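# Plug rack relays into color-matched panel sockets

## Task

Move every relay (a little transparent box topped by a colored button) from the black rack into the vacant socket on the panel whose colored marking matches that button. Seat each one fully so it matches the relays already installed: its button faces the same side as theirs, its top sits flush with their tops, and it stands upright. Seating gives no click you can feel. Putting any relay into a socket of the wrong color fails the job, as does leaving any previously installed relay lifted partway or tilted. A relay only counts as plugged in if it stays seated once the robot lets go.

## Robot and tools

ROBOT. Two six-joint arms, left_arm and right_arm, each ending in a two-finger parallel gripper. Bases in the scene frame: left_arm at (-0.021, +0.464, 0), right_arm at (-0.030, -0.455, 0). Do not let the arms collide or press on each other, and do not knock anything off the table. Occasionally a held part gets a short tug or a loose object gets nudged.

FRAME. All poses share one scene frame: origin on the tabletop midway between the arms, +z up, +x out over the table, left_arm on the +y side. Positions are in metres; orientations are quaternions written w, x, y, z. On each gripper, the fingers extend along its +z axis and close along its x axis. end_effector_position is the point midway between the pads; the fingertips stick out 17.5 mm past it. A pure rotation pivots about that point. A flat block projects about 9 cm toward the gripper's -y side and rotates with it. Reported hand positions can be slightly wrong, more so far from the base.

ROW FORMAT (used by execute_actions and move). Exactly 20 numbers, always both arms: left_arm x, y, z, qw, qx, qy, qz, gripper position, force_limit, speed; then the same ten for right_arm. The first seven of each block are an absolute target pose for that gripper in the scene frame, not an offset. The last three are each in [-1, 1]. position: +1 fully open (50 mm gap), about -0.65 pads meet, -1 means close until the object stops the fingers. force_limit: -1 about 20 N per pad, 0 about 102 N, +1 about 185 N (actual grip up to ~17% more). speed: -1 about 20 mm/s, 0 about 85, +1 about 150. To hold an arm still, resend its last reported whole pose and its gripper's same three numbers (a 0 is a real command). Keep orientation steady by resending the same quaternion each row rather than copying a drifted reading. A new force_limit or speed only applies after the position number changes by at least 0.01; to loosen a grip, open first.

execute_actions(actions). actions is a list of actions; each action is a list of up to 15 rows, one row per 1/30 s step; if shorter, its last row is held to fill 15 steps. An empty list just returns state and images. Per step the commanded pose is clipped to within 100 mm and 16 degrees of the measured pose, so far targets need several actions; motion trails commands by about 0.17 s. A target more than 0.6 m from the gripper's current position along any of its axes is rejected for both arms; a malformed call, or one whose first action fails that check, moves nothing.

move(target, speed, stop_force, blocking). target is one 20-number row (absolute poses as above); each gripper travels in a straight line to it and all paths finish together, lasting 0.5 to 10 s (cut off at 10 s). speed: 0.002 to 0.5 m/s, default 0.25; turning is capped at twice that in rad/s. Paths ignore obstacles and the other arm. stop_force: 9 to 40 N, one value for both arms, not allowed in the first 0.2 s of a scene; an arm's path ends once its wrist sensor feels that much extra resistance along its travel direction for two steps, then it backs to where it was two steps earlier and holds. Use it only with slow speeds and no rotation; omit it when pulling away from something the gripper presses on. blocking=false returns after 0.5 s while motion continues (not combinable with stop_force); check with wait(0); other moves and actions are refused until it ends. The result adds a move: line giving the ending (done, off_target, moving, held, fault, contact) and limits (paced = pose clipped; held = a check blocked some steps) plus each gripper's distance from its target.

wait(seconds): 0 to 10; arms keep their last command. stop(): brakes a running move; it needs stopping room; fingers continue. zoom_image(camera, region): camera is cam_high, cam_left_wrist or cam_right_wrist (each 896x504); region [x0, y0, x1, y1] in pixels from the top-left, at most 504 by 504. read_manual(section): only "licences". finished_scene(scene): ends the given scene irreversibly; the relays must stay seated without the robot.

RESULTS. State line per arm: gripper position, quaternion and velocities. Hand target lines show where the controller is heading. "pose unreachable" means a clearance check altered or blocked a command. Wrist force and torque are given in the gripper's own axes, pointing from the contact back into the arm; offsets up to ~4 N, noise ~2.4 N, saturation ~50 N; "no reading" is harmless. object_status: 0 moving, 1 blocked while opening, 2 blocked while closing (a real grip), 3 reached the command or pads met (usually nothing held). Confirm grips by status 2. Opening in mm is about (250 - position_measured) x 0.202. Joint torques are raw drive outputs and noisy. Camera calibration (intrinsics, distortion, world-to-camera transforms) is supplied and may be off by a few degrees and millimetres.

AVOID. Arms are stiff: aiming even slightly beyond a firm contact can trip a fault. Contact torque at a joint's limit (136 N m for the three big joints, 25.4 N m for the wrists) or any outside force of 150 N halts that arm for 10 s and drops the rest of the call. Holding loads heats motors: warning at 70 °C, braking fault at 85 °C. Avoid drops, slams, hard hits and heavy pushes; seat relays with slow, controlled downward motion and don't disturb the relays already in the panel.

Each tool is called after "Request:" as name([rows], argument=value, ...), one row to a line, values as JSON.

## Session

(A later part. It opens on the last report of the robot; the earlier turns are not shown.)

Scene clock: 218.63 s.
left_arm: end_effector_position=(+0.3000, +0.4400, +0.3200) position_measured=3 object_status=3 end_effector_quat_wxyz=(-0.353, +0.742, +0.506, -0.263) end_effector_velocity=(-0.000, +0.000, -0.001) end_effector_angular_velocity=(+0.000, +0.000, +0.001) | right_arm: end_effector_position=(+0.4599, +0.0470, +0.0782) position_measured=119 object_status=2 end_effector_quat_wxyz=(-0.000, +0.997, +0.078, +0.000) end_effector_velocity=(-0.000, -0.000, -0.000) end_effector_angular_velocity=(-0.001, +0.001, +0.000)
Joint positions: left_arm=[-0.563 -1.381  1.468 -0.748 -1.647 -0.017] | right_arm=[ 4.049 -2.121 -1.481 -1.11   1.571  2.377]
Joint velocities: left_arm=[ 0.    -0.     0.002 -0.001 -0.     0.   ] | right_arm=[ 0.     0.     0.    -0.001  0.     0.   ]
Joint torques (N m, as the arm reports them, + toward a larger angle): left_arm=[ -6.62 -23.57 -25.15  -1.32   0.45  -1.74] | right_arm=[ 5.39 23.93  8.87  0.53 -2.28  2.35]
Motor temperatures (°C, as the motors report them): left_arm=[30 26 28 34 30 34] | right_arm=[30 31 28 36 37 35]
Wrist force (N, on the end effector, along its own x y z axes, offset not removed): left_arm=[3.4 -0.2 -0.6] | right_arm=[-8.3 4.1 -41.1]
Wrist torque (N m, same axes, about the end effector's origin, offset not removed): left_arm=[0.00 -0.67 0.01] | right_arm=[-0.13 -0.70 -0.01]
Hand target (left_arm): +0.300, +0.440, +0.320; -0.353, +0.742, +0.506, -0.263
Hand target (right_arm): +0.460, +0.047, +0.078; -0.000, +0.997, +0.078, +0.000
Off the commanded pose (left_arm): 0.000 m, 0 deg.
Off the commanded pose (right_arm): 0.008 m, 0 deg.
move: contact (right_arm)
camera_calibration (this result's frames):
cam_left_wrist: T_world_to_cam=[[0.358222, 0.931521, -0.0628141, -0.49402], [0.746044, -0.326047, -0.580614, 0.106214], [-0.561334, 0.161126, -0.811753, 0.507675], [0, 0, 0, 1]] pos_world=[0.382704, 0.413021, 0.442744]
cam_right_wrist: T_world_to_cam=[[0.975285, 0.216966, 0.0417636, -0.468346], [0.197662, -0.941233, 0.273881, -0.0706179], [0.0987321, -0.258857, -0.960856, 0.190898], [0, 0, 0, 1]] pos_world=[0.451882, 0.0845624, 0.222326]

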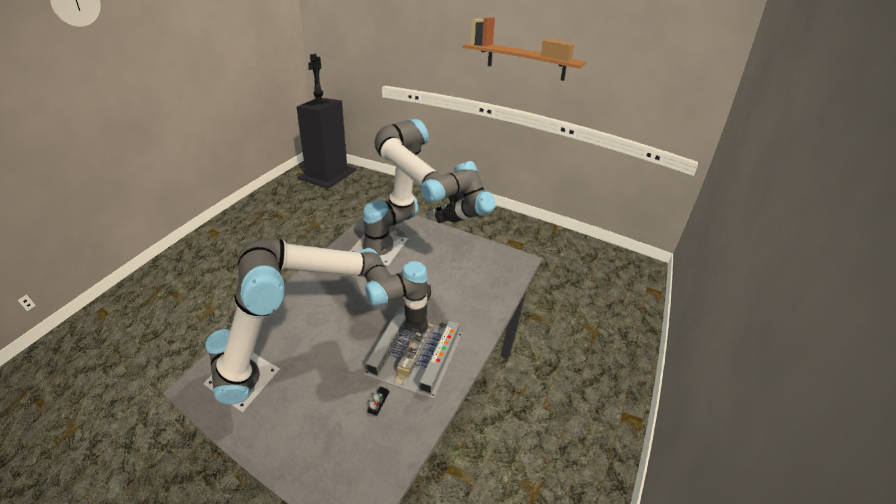

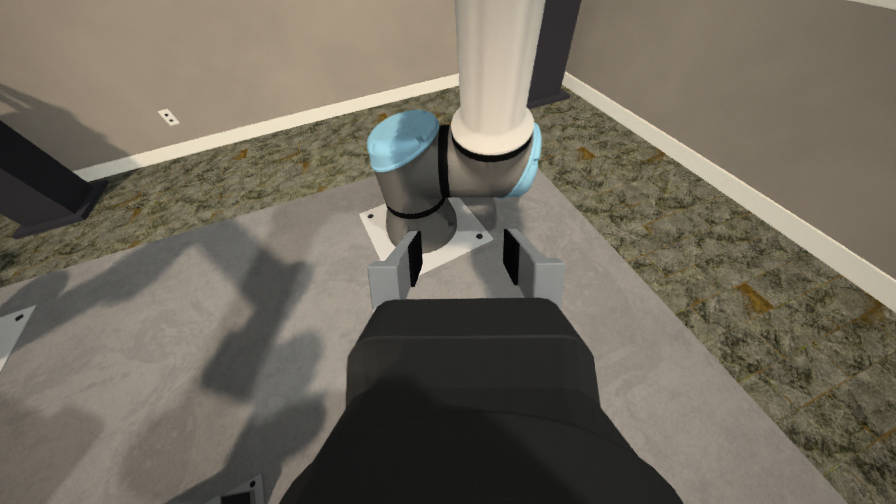

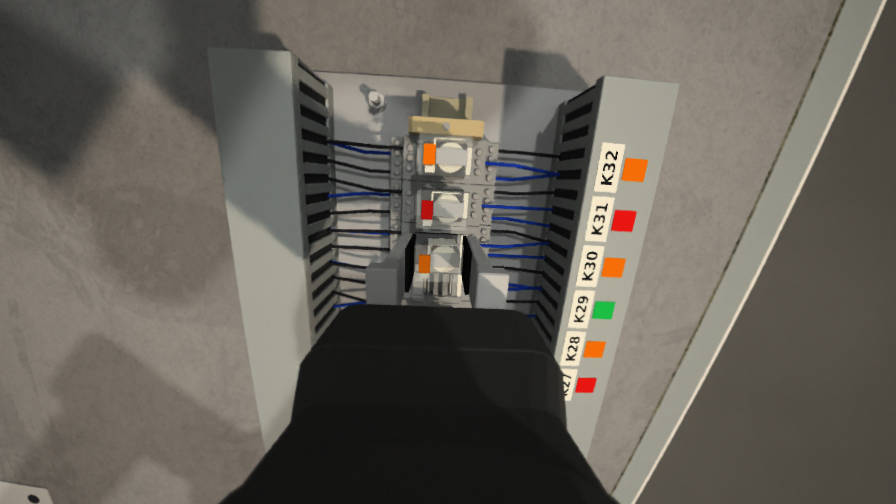

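Request:
move(target=[0.30,0.44,0.32,-0.353,0.742,0.506,-0.263,1,0,0,0.4598,0.0469,0.0800,0,0.99692,0.07846,0,-1,-0.4,-0.5], speed=0.005)

Request:
zoom_image(camera="cam_right_wrist", region=[395,130,495,300])

Scene clock: 234.30 s.
left_arm: end_effector_position=(+0.3000, +0.4400, +0.3200) position_measured=3 object_status=3 end_effector_quat_wxyz=(-0.353, +0.742, +0.506, -0.263) end_effector_velocity=(-0.000, +0.000, +0.000) end_effector_angular_velocity=(+0.001, +0.001, -0.000) | right_arm: end_effector_position=(+0.4598, +0.0469, +0.0799) position_measured=119 object_status=2 end_effector_quat_wxyz=(+0.000, +0.997, +0.078, +0.000) end_effector_velocity=(+0.000, +0.000, +0.001) end_effector_angular_velocity=(+0.000, +0.000, -0.000)
Joint positions: left_arm=[-0.563 -1.381  1.468 -0.748 -1.647 -0.017] | right_arm=[ 4.049 -2.119 -1.479 -1.115  1.571  2.377]
Joint velocities: left_arm=[-0.     0.     0.     0.001  0.    -0.   ] | right_arm=[-0.     0.001  0.001 -0.002  0.     0.   ]
Joint torques (N m, as the arm reports them, + toward a larger angle): left_arm=[ -5.2  -22.7  -25.4   -1.     0.79  -1.75] | right_arm=[ 6.33 63.86 34.5   1.91 -0.59  2.42]
Motor temperatures (°C, as the motors report them): left_arm=[30 26 28 34 30 34] | right_arm=[30 31 28 36 37 35]
Wrist force (N, on the end effector, along its own x y z axes, offset not removed): left_arm=[3.1 -1.5 1.0] | right_arm=[2.1 0.7 1.0]
Wrist torque (N m, same axes, about the end effector's origin, offset not removed): left_arm=[-0.17 -0.71 0.05] | right_arm=[0.28 -0.28 0.02]
Hand target (left_arm): +0.300, +0.440, +0.320; -0.353, +0.742, +0.506, -0.263
Hand target (right_arm): +0.460, +0.047, +0.080; -0.000, +0.997, +0.078, +0.000
Off the commanded pose (left_arm): 0.000 m, 0 deg.
Off the commanded pose (right_arm): 0.000 m, 0 deg.
move: done
camera_calibration (this result's frames):
cam_left_wrist: T_world_to_cam=[[0.358222, 0.931521, -0.062814, -0.49402], [0.746044, -0.326047, -0.580614, 0.106214], [-0.561334, 0.161127, -0.811753, 0.507675], [0, 0, 0, 1]] pos_world=[0.382704, 0.413021, 0.442744]
cam_right_wrist: T_world_to_cam=[[0.975312, 0.216964, 0.0411496, -0.468283], [0.197755, -0.941027, 0.27452, -0.0713013], [0.0982838, -0.259605, -0.960701, 0.192739], [0, 0, 0, 1]] pos_world=[0.451879, 0.0845402, 0.224008]

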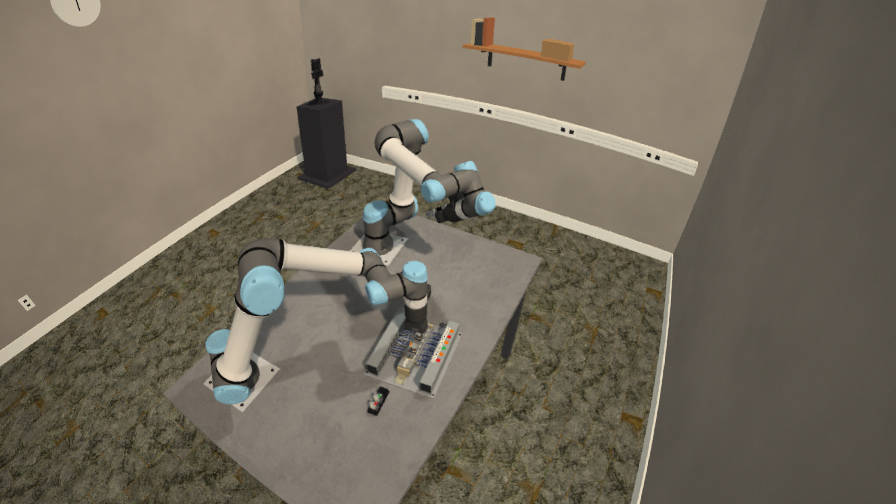

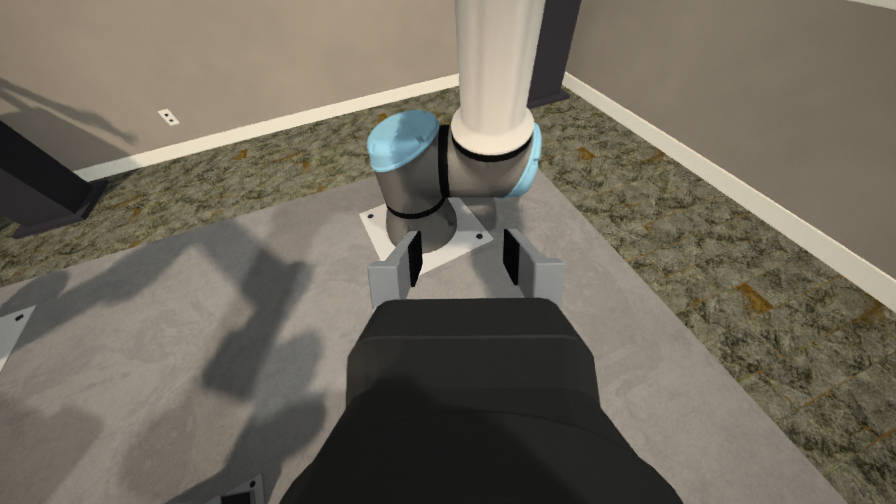

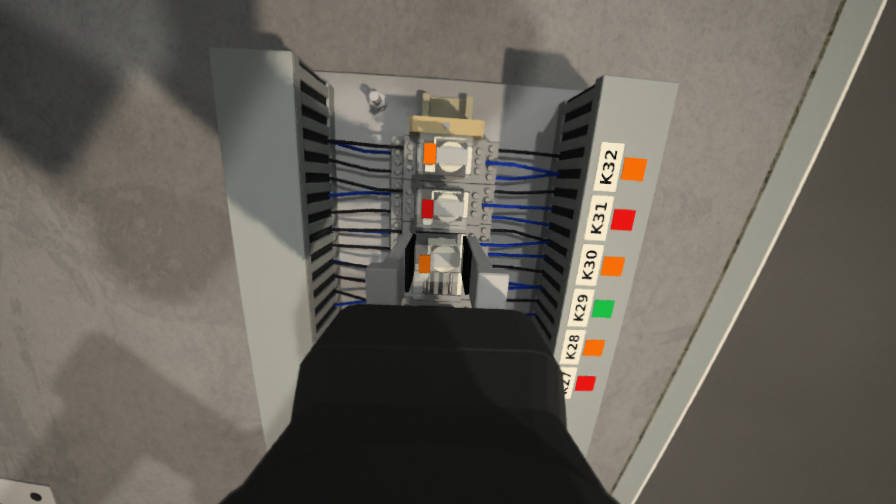

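Region (395, 130, 495, 300) of cam_right_wrist's 896x504 image, scaled by 2.965, with more detail than that image has; it fills the left 296 columns of this view, and the rest is white.

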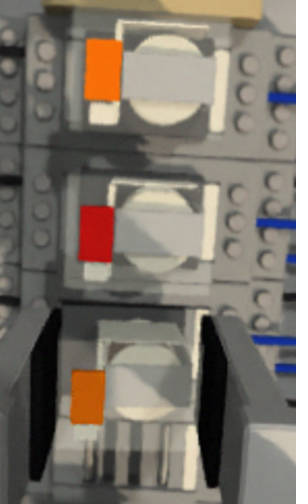

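Request:
zoom_image(camera="cam_right_wrist", region=[415,130,475,190])

Request:
zoom_image(camera="cam_right_wrist", region=[415,180,475,240])

Request:
zoom_image(camera="cam_right_wrist", region=[415,235,475,295])

Region (415, 130, 475, 190) of cam_right_wrist's 896x504 image, scaled by 8.400, with more detail than that image has.

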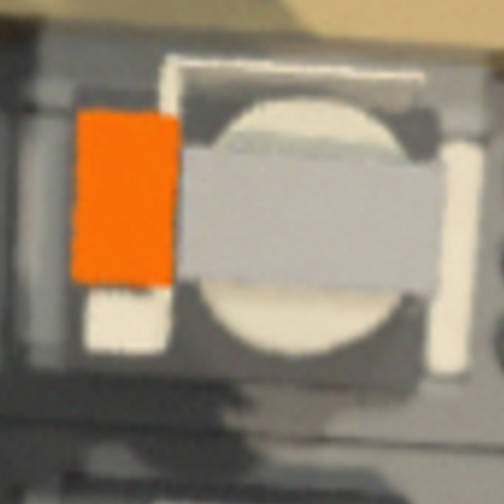

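Region (415, 180, 475, 240) of cam_right_wrist's 896x504 image, scaled by 8.400, with more detail than that image has.

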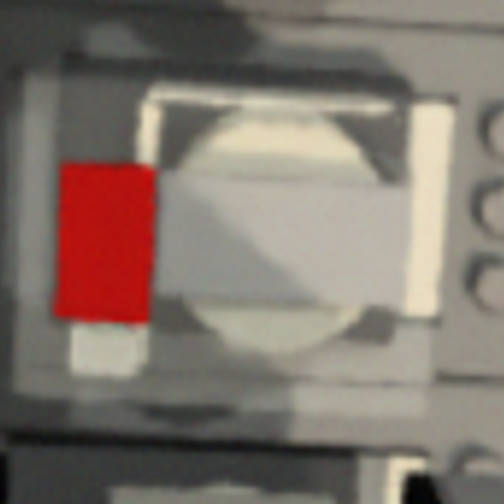

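Region (415, 235, 475, 295) of cam_right_wrist's 896x504 image, scaled by 8.400, with more detail than that image has.

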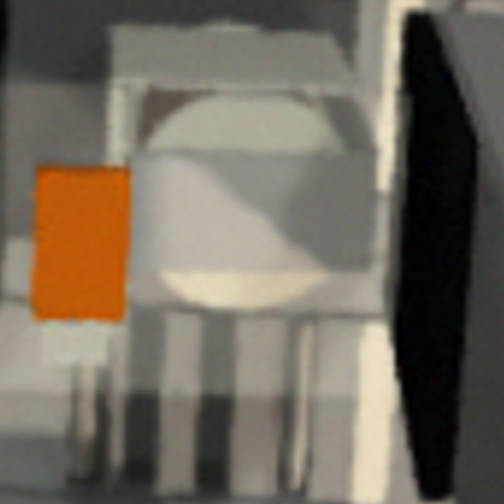

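Request:
move(target=[0.30,0.44,0.32,-0.353,0.742,0.506,-0.263,1,0,0,0.4599,0.0474,0.0800,0,0.99692,0.07846,0,-1,-0.4,-0.5], speed=0.004)

Request:
move(target=[0.30,0.44,0.32,-0.353,0.742,0.506,-0.263,1,0,0,0.4599,0.0474,0.074,0,0.99692,0.07846,0,-1,-0.4,-0.5], speed=0.003, stop_force=14)

Scene clock: 266.43 s.
left_arm: end_effector_position=(+0.3000, +0.4400, +0.3200) position_measured=3 object_status=3 end_effector_quat_wxyz=(-0.353, +0.742, +0.506, -0.263) end_effector_velocity=(+0.000, -0.000, -0.000) end_effector_angular_velocity=(-0.001, -0.000, +0.001) | right_arm: end_effector_position=(+0.4599, +0.0474, +0.0800) position_measured=119 object_status=2 end_effector_quat_wxyz=(-0.000, +0.997, +0.078, +0.000) end_effector_velocity=(-0.000, -0.000, -0.001) end_effector_angular_velocity=(-0.001, +0.001, +0.000)
Joint positions: left_arm=[-0.563 -1.381  1.468 -0.748 -1.647 -0.017] | right_arm=[ 4.049 -2.12  -1.477 -1.116  1.571  2.378]
Joint velocities: left_arm=[ 0.001  0.     0.001 -0.001 -0.001  0.   ] | right_arm=[ 0.    -0.001  0.    -0.001 -0.     0.   ]
Joint torques (N m, as the arm reports them, + toward a larger angle): left_arm=[ -5.91 -23.83 -25.14  -1.09   0.88  -1.68] | right_arm=[14.9  34.95 34.85  1.93  1.56  2.43]
Motor temperatures (°C, as the motors report them): left_arm=[30 27 28 34 30 34] | right_arm=[30 31 28 36 37 35]
Wrist force (N, on the end effector, along its own x y z axes, offset not removed): left_arm=[2.4 0.0 0.5] | right_arm=[0.2 1.4 1.7]
Wrist torque (N m, same axes, about the end effector's origin, offset not removed): left_arm=[0.06 -0.54 0.01] | right_arm=[0.34 -0.10 0.05]
Hand target (left_arm): +0.300, +0.440, +0.320; -0.353, +0.742, +0.506, -0.263
Hand target (right_arm): +0.460, +0.047, +0.080; +0.000, +0.997, +0.078, +0.000
Off the commanded pose (left_arm): 0.000 m, 0 deg.
Off the commanded pose (right_arm): 0.000 m, 0 deg.
move: done
camera_calibration (this result's frames):
cam_left_wrist: T_world_to_cam=[[0.358222, 0.931521, -0.0628139, -0.49402], [0.746044, -0.326047, -0.580613, 0.106214], [-0.561334, 0.161127, -0.811753, 0.507675], [0, 0, 0, 1]] pos_world=[0.382704, 0.413021, 0.442744]
cam_right_wrist: T_world_to_cam=[[0.975309, 0.21697, 0.0411807, -0.468474], [0.197766, -0.941063, 0.274388, -0.0708902], [0.0982876, -0.259469, -0.960737, 0.193039], [0, 0, 0, 1]] pos_world=[0.451953, 0.0850201, 0.224203]

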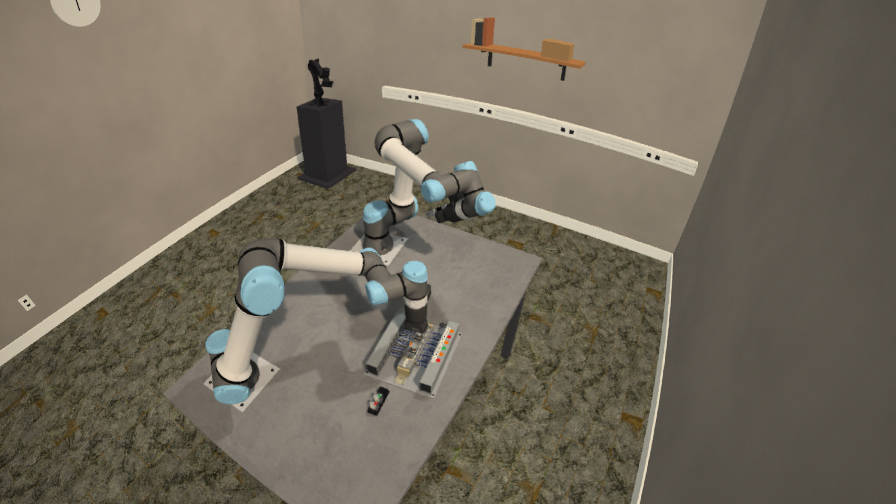

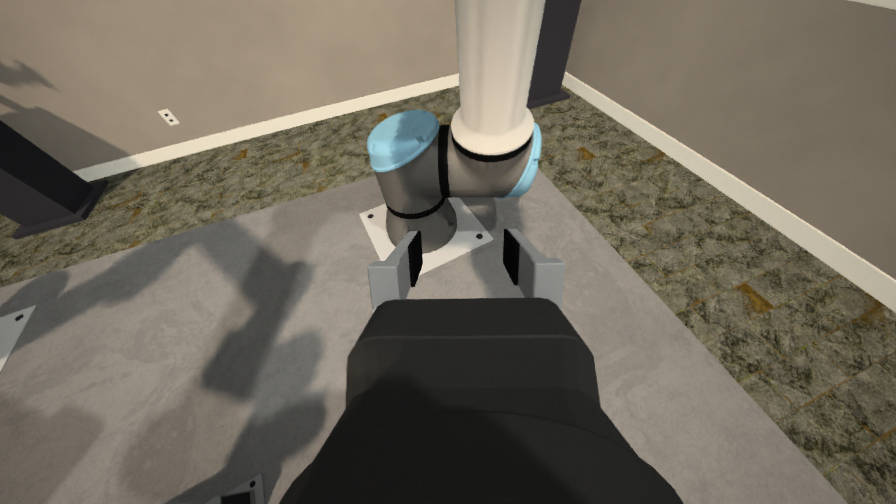

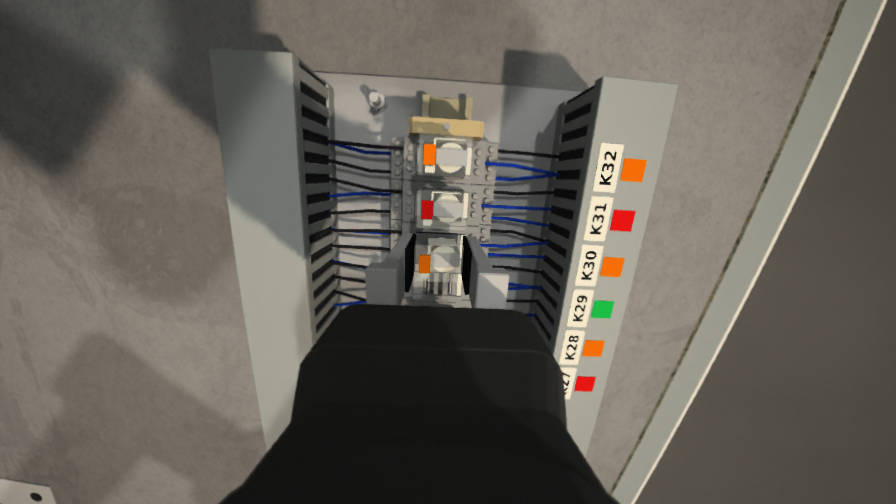

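Scene clock: 267.30 s.
left_arm: end_effector_position=(+0.3000, +0.4400, +0.3200) position_measured=3 object_status=3 end_effector_quat_wxyz=(-0.353, +0.742, +0.506, -0.263) end_effector_velocity=(+0.001, -0.000, +0.001) end_effector_angular_velocity=(-0.001, -0.002, +0.001) | right_arm: end_effector_position=(+0.4599, +0.0474, +0.0786) position_measured=119 object_status=2 end_effector_quat_wxyz=(-0.000, +0.997, +0.078, +0.000) end_effector_velocity=(-0.000, -0.000, -0.000) end_effector_angular_velocity=(-0.001, +0.001, -0.000)
Joint positions: left_arm=[-0.563 -1.381  1.468 -0.748 -1.647 -0.017] | right_arm=[ 4.05  -2.121 -1.479 -1.112  1.571  2.378]
Joint velocities: left_arm=[ 0.     0.    -0.003  0.    -0.001 -0.   ] | right_arm=[-0.     0.     0.    -0.002 -0.    -0.   ]
Joint torques (N m, as the arm reports them, + toward a larger angle): left_arm=[ -6.24 -24.44 -23.95  -1.01   1.08  -1.95] | right_arm=[12.55 36.81 18.33  0.6  -0.03  2.51]
Motor temperatures (°C, as the motors report them): left_arm=[30 27 28 34 30 34] | right_arm=[30 31 28 36 37 35]
Wrist force (N, on the end effector, along its own x y z axes, offset not removed): left_arm=[2.6 -0.4 0.7] | right_arm=[-2.5 1.2 -20.9]
Wrist torque (N m, same axes, about the end effector's origin, offset not removed): left_arm=[-0.04 -0.51 0.07] | right_arm=[-0.15 -0.37 -0.01]
Hand target (left_arm): +0.300, +0.440, +0.320; -0.353, +0.742, +0.506, -0.263
Hand target (right_arm): +0.460, +0.047, +0.079; -0.000, +0.997, +0.078, +0.000
Off the commanded pose (left_arm): 0.000 m, 0 deg.
Off the commanded pose (right_arm): 0.005 m, 0 deg.
move: contact (right_arm)
camera_calibration (this result's frames):
cam_left_wrist: T_world_to_cam=[[0.358222, 0.931521, -0.062814, -0.49402], [0.746044, -0.326047, -0.580613, 0.106214], [-0.561334, 0.161127, -0.811753, 0.507675], [0, 0, 0, 1]] pos_world=[0.382704, 0.413021, 0.442744]
cam_right_wrist: T_world_to_cam=[[0.975308, 0.216979, 0.0411686, -0.468394], [0.197789, -0.941091, 0.274277, -0.0704491], [0.0982556, -0.259362, -0.960769, 0.191629], [0, 0, 0, 1]] pos_world=[0.451933, 0.0850335, 0.222717]

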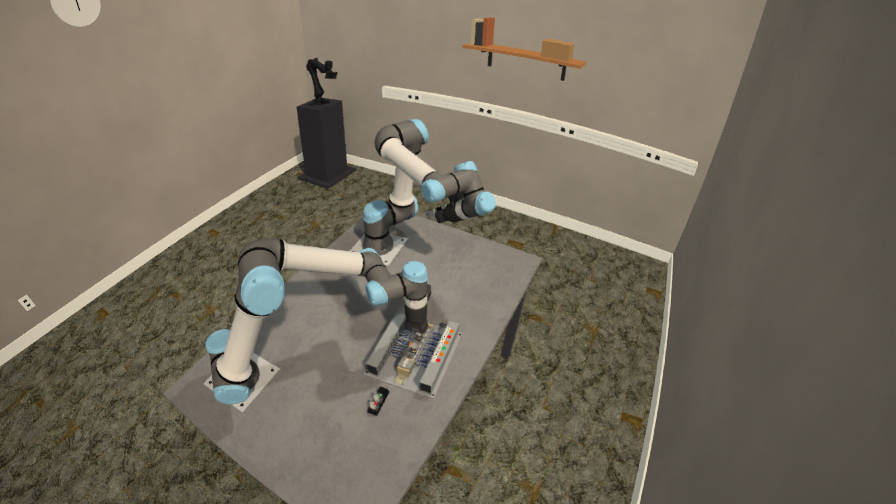

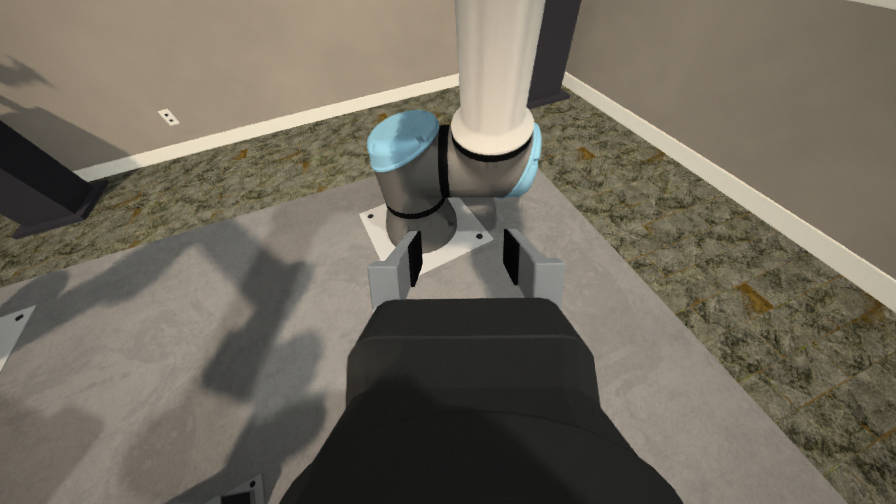

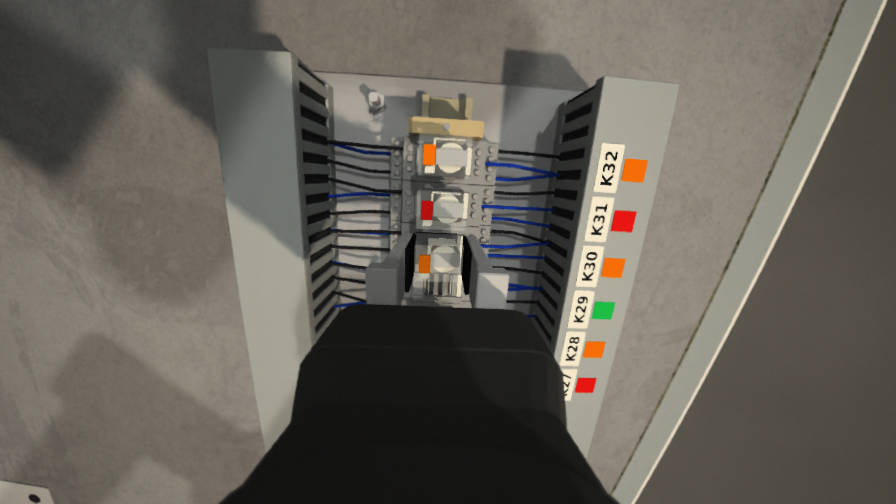

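Request:
move(target=[0.30,0.44,0.32,-0.353,0.742,0.506,-0.263,1,0,0,0.4599,0.0474,0.105,0,0.99692,0.07846,0,-1,-0.4,-0.5], speed=0.03)

Request:
move(target=[0.30,0.44,0.32,-0.353,0.742,0.506,-0.263,1,0,0,0.4642,0.0197,0.105,0,0.99692,0.07846,0,-1,-0.4,-0.5], speed=0.05)

Request:
zoom_image(camera="cam_right_wrist", region=[400,150,490,250])

Scene clock: 280.77 s.
left_arm: end_effector_position=(+0.3000, +0.4400, +0.3200) position_measured=3 object_status=3 end_effector_quat_wxyz=(-0.353, +0.742, +0.506, -0.263) end_effector_velocity=(-0.000, +0.000, -0.000) end_effector_angular_velocity=(+0.000, +0.002, +0.000) | right_arm: end_effector_position=(+0.4599, +0.0474, +0.1047) position_measured=119 object_status=2 end_effector_quat_wxyz=(-0.000, +0.997, +0.078, +0.000) end_effector_velocity=(-0.000, -0.000, +0.002) end_effector_angular_velocity=(-0.001, +0.001, -0.000)
Joint positions: left_arm=[-0.563 -1.381  1.468 -0.748 -1.647 -0.017] | right_arm=[ 4.05  -2.096 -1.447 -1.17   1.571  2.378]
Joint velocities: left_arm=[ 0.    -0.     0.001  0.    -0.001  0.   ] | right_arm=[-0.     0.002  0.003 -0.006 -0.     0.   ]
Joint torques (N m, as the arm reports them, + toward a larger angle): left_arm=[ -4.6  -24.14 -23.27  -0.88   1.2   -1.78] | right_arm=[ 6.93 63.25 34.86  1.74  0.12  2.42]
Motor temperatures (°C, as the motors report them): left_arm=[30 27 28 34 30 34] | right_arm=[30 31 28 36 37 35]
Wrist force (N, on the end effector, along its own x y z axes, offset not removed): left_arm=[2.2 0.9 -0.4] | right_arm=[1.0 1.0 -0.9]
Wrist torque (N m, same axes, about the end effector's origin, offset not removed): left_arm=[0.26 -0.55 0.10] | right_arm=[0.19 -0.15 0.04]
Hand target (left_arm): +0.300, +0.440, +0.320; -0.353, +0.742, +0.506, -0.263
Hand target (right_arm): +0.460, +0.047, +0.105; -0.000, +0.997, +0.078, +0.000
Off the commanded pose (left_arm): 0.000 m, 0 deg.
Off the commanded pose (right_arm): 0.000 m, 0 deg.
move: done
camera_calibration (this result's frames):
cam_left_wrist: T_world_to_cam=[[0.358222, 0.931521, -0.0628143, -0.49402], [0.746044, -0.326048, -0.580613, 0.106214], [-0.561334, 0.161126, -0.811753, 0.507675], [0, 0, 0, 1]] pos_world=[0.382704, 0.413021, 0.442744]
cam_right_wrist: T_world_to_cam=[[0.975309, 0.216974, 0.0411571, -0.469539], [0.197771, -0.941049, 0.274431, -0.07761], [0.0982752, -0.259516, -0.960726, 0.216755], [0, 0, 0, 1]] pos_world=[0.451993, 0.0850943, 0.248866]

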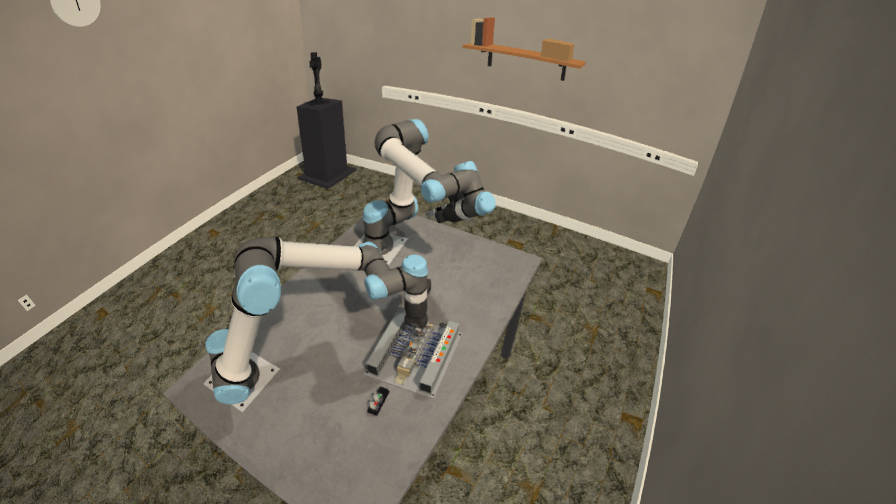

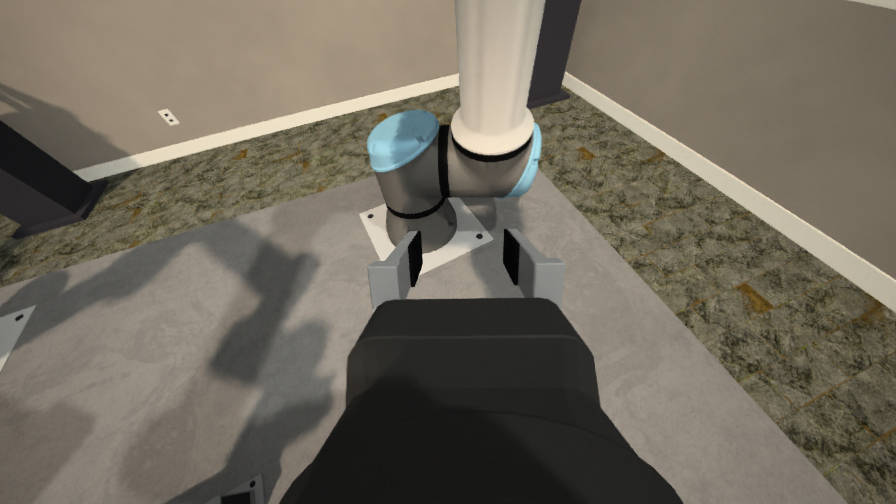

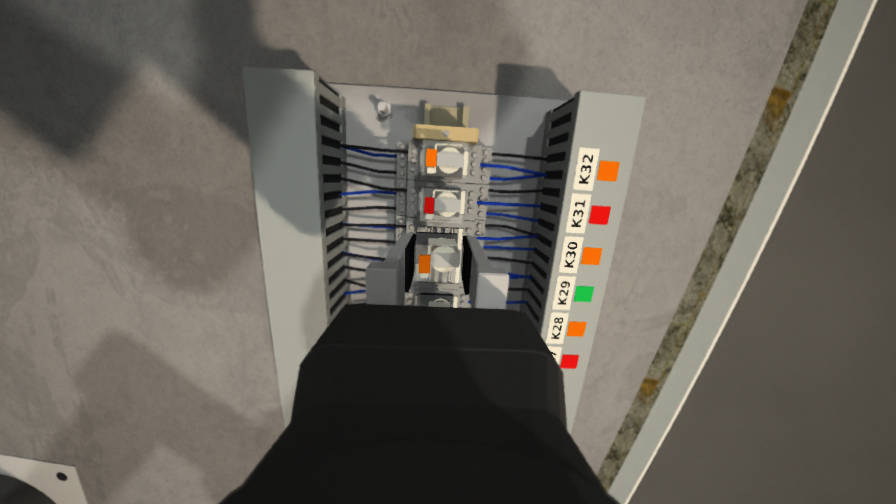

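Scene clock: 281.73 s.
left_arm: end_effector_position=(+0.3000, +0.4400, +0.3200) position_measured=3 object_status=3 end_effector_quat_wxyz=(-0.353, +0.742, +0.506, -0.263) end_effector_velocity=(+0.000, -0.000, +0.001) end_effector_angular_velocity=(-0.001, -0.001, +0.000) | right_arm: end_effector_position=(+0.4641, +0.0199, +0.1050) position_measured=119 object_status=2 end_effector_quat_wxyz=(-0.000, +0.997, +0.078, -0.000) end_effector_velocity=(+0.000, -0.002, -0.000) end_effector_angular_velocity=(-0.000, +0.000, +0.000)
Joint positions: left_arm=[-0.563 -1.381  1.468 -0.748 -1.647 -0.017] | right_arm=[ 4.02  -2.061 -1.501 -1.151  1.571  2.348]
Joint velocities: left_arm=[ 0.    -0.    -0.002  0.001  0.     0.   ] | right_arm=[-0.002  0.003 -0.004  0.001  0.    -0.002]
Joint torques (N m, as the arm reports them, + toward a larger angle): left_arm=[ -5.04 -24.13 -24.09  -0.9    1.39  -1.66] | right_arm=[-11.91  61.37  14.43   4.95   1.6   -1.99]
Motor temperatures (°C, as the motors report them): left_arm=[30 27 28 34 30 34] | right_arm=[30 31 28 36 37 35]
Wrist force (N, on the end effector, along its own x y z axes, offset not removed): left_arm=[3.6 0.5 0.1] | right_arm=[1.9 1.0 0.6]
Wrist torque (N m, same axes, about the end effector's origin, offset not removed): left_arm=[0.15 -0.73 0.05] | right_arm=[0.20 -0.33 0.00]
Hand target (left_arm): +0.300, +0.440, +0.320; -0.353, +0.742, +0.506, -0.263
Hand target (right_arm): +0.464, +0.020, +0.105; -0.000, +0.997, +0.078, -0.000
Off the commanded pose (left_arm): 0.000 m, 0 deg.
Off the commanded pose (right_arm): 0.000 m, 0 deg.
move: done
camera_calibration (this result's frames):
cam_left_wrist: T_world_to_cam=[[0.358222, 0.931521, -0.0628141, -0.49402], [0.746043, -0.326047, -0.580614, 0.106214], [-0.561334, 0.161127, -0.811752, 0.507675], [0, 0, 0, 1]] pos_world=[0.382704, 0.413021, 0.442744]
cam_right_wrist: T_world_to_cam=[[0.975313, 0.216967, 0.0411038, -0.467677], [0.197782, -0.941056, 0.2744, -0.104414], [0.0982169, -0.259496, -0.960737, 0.209532], [0, 0, 0, 1]] pos_world=[0.456203, 0.0575842, 0.24918]

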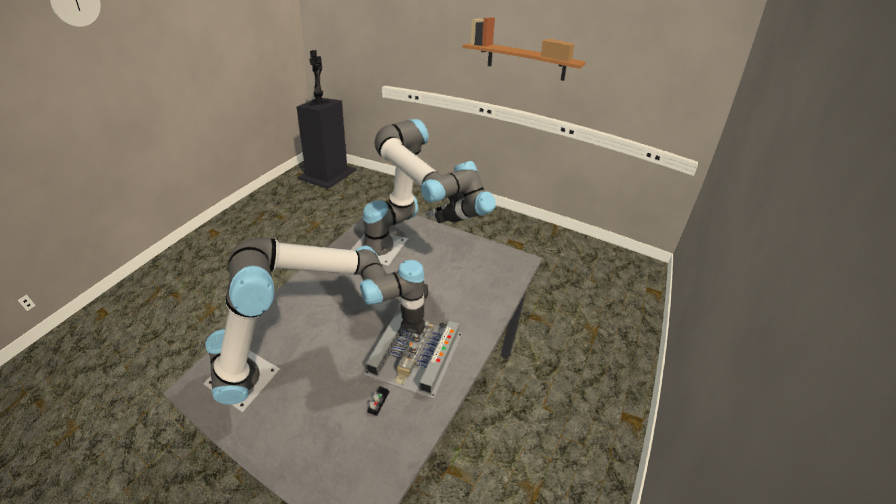

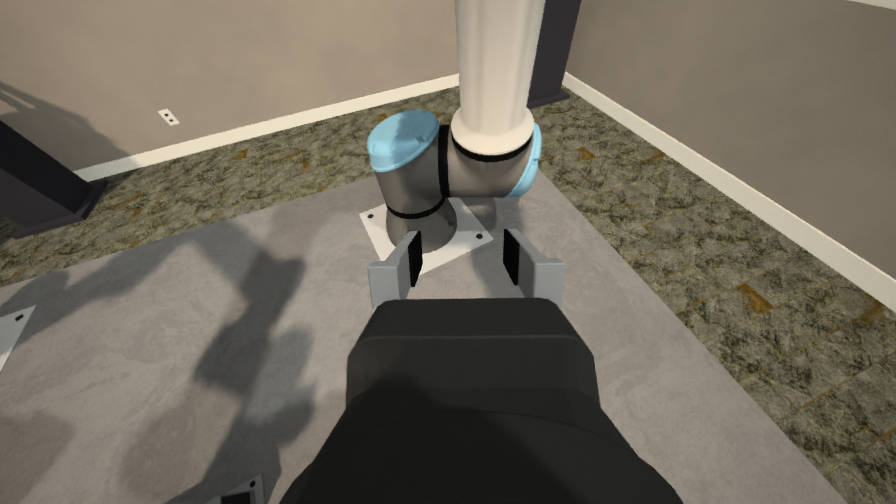

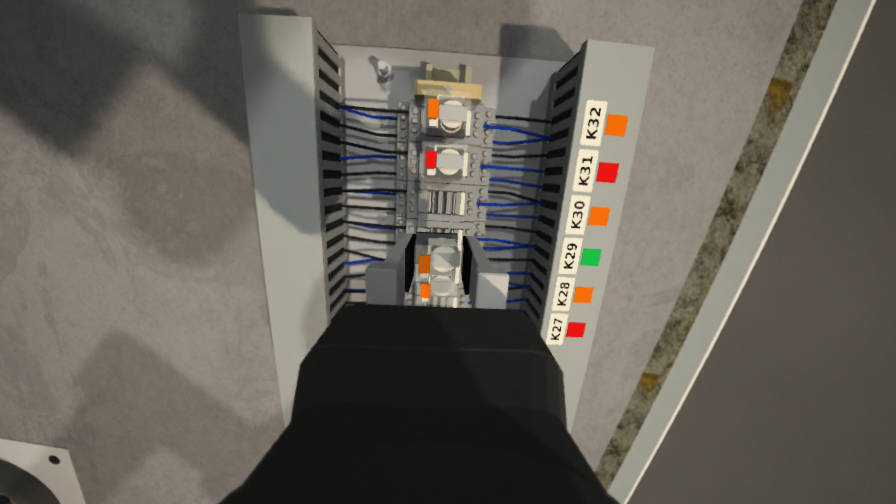

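Region (400, 150, 490, 250) of cam_right_wrist's 896x504 image, scaled by 5.040, with more detail than that image has; it fills the left 454 columns of this view, and the rest is white.

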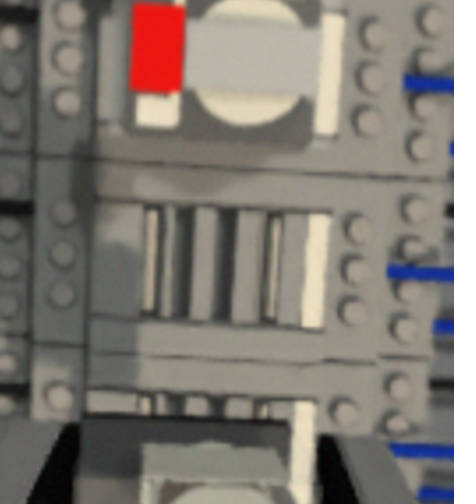

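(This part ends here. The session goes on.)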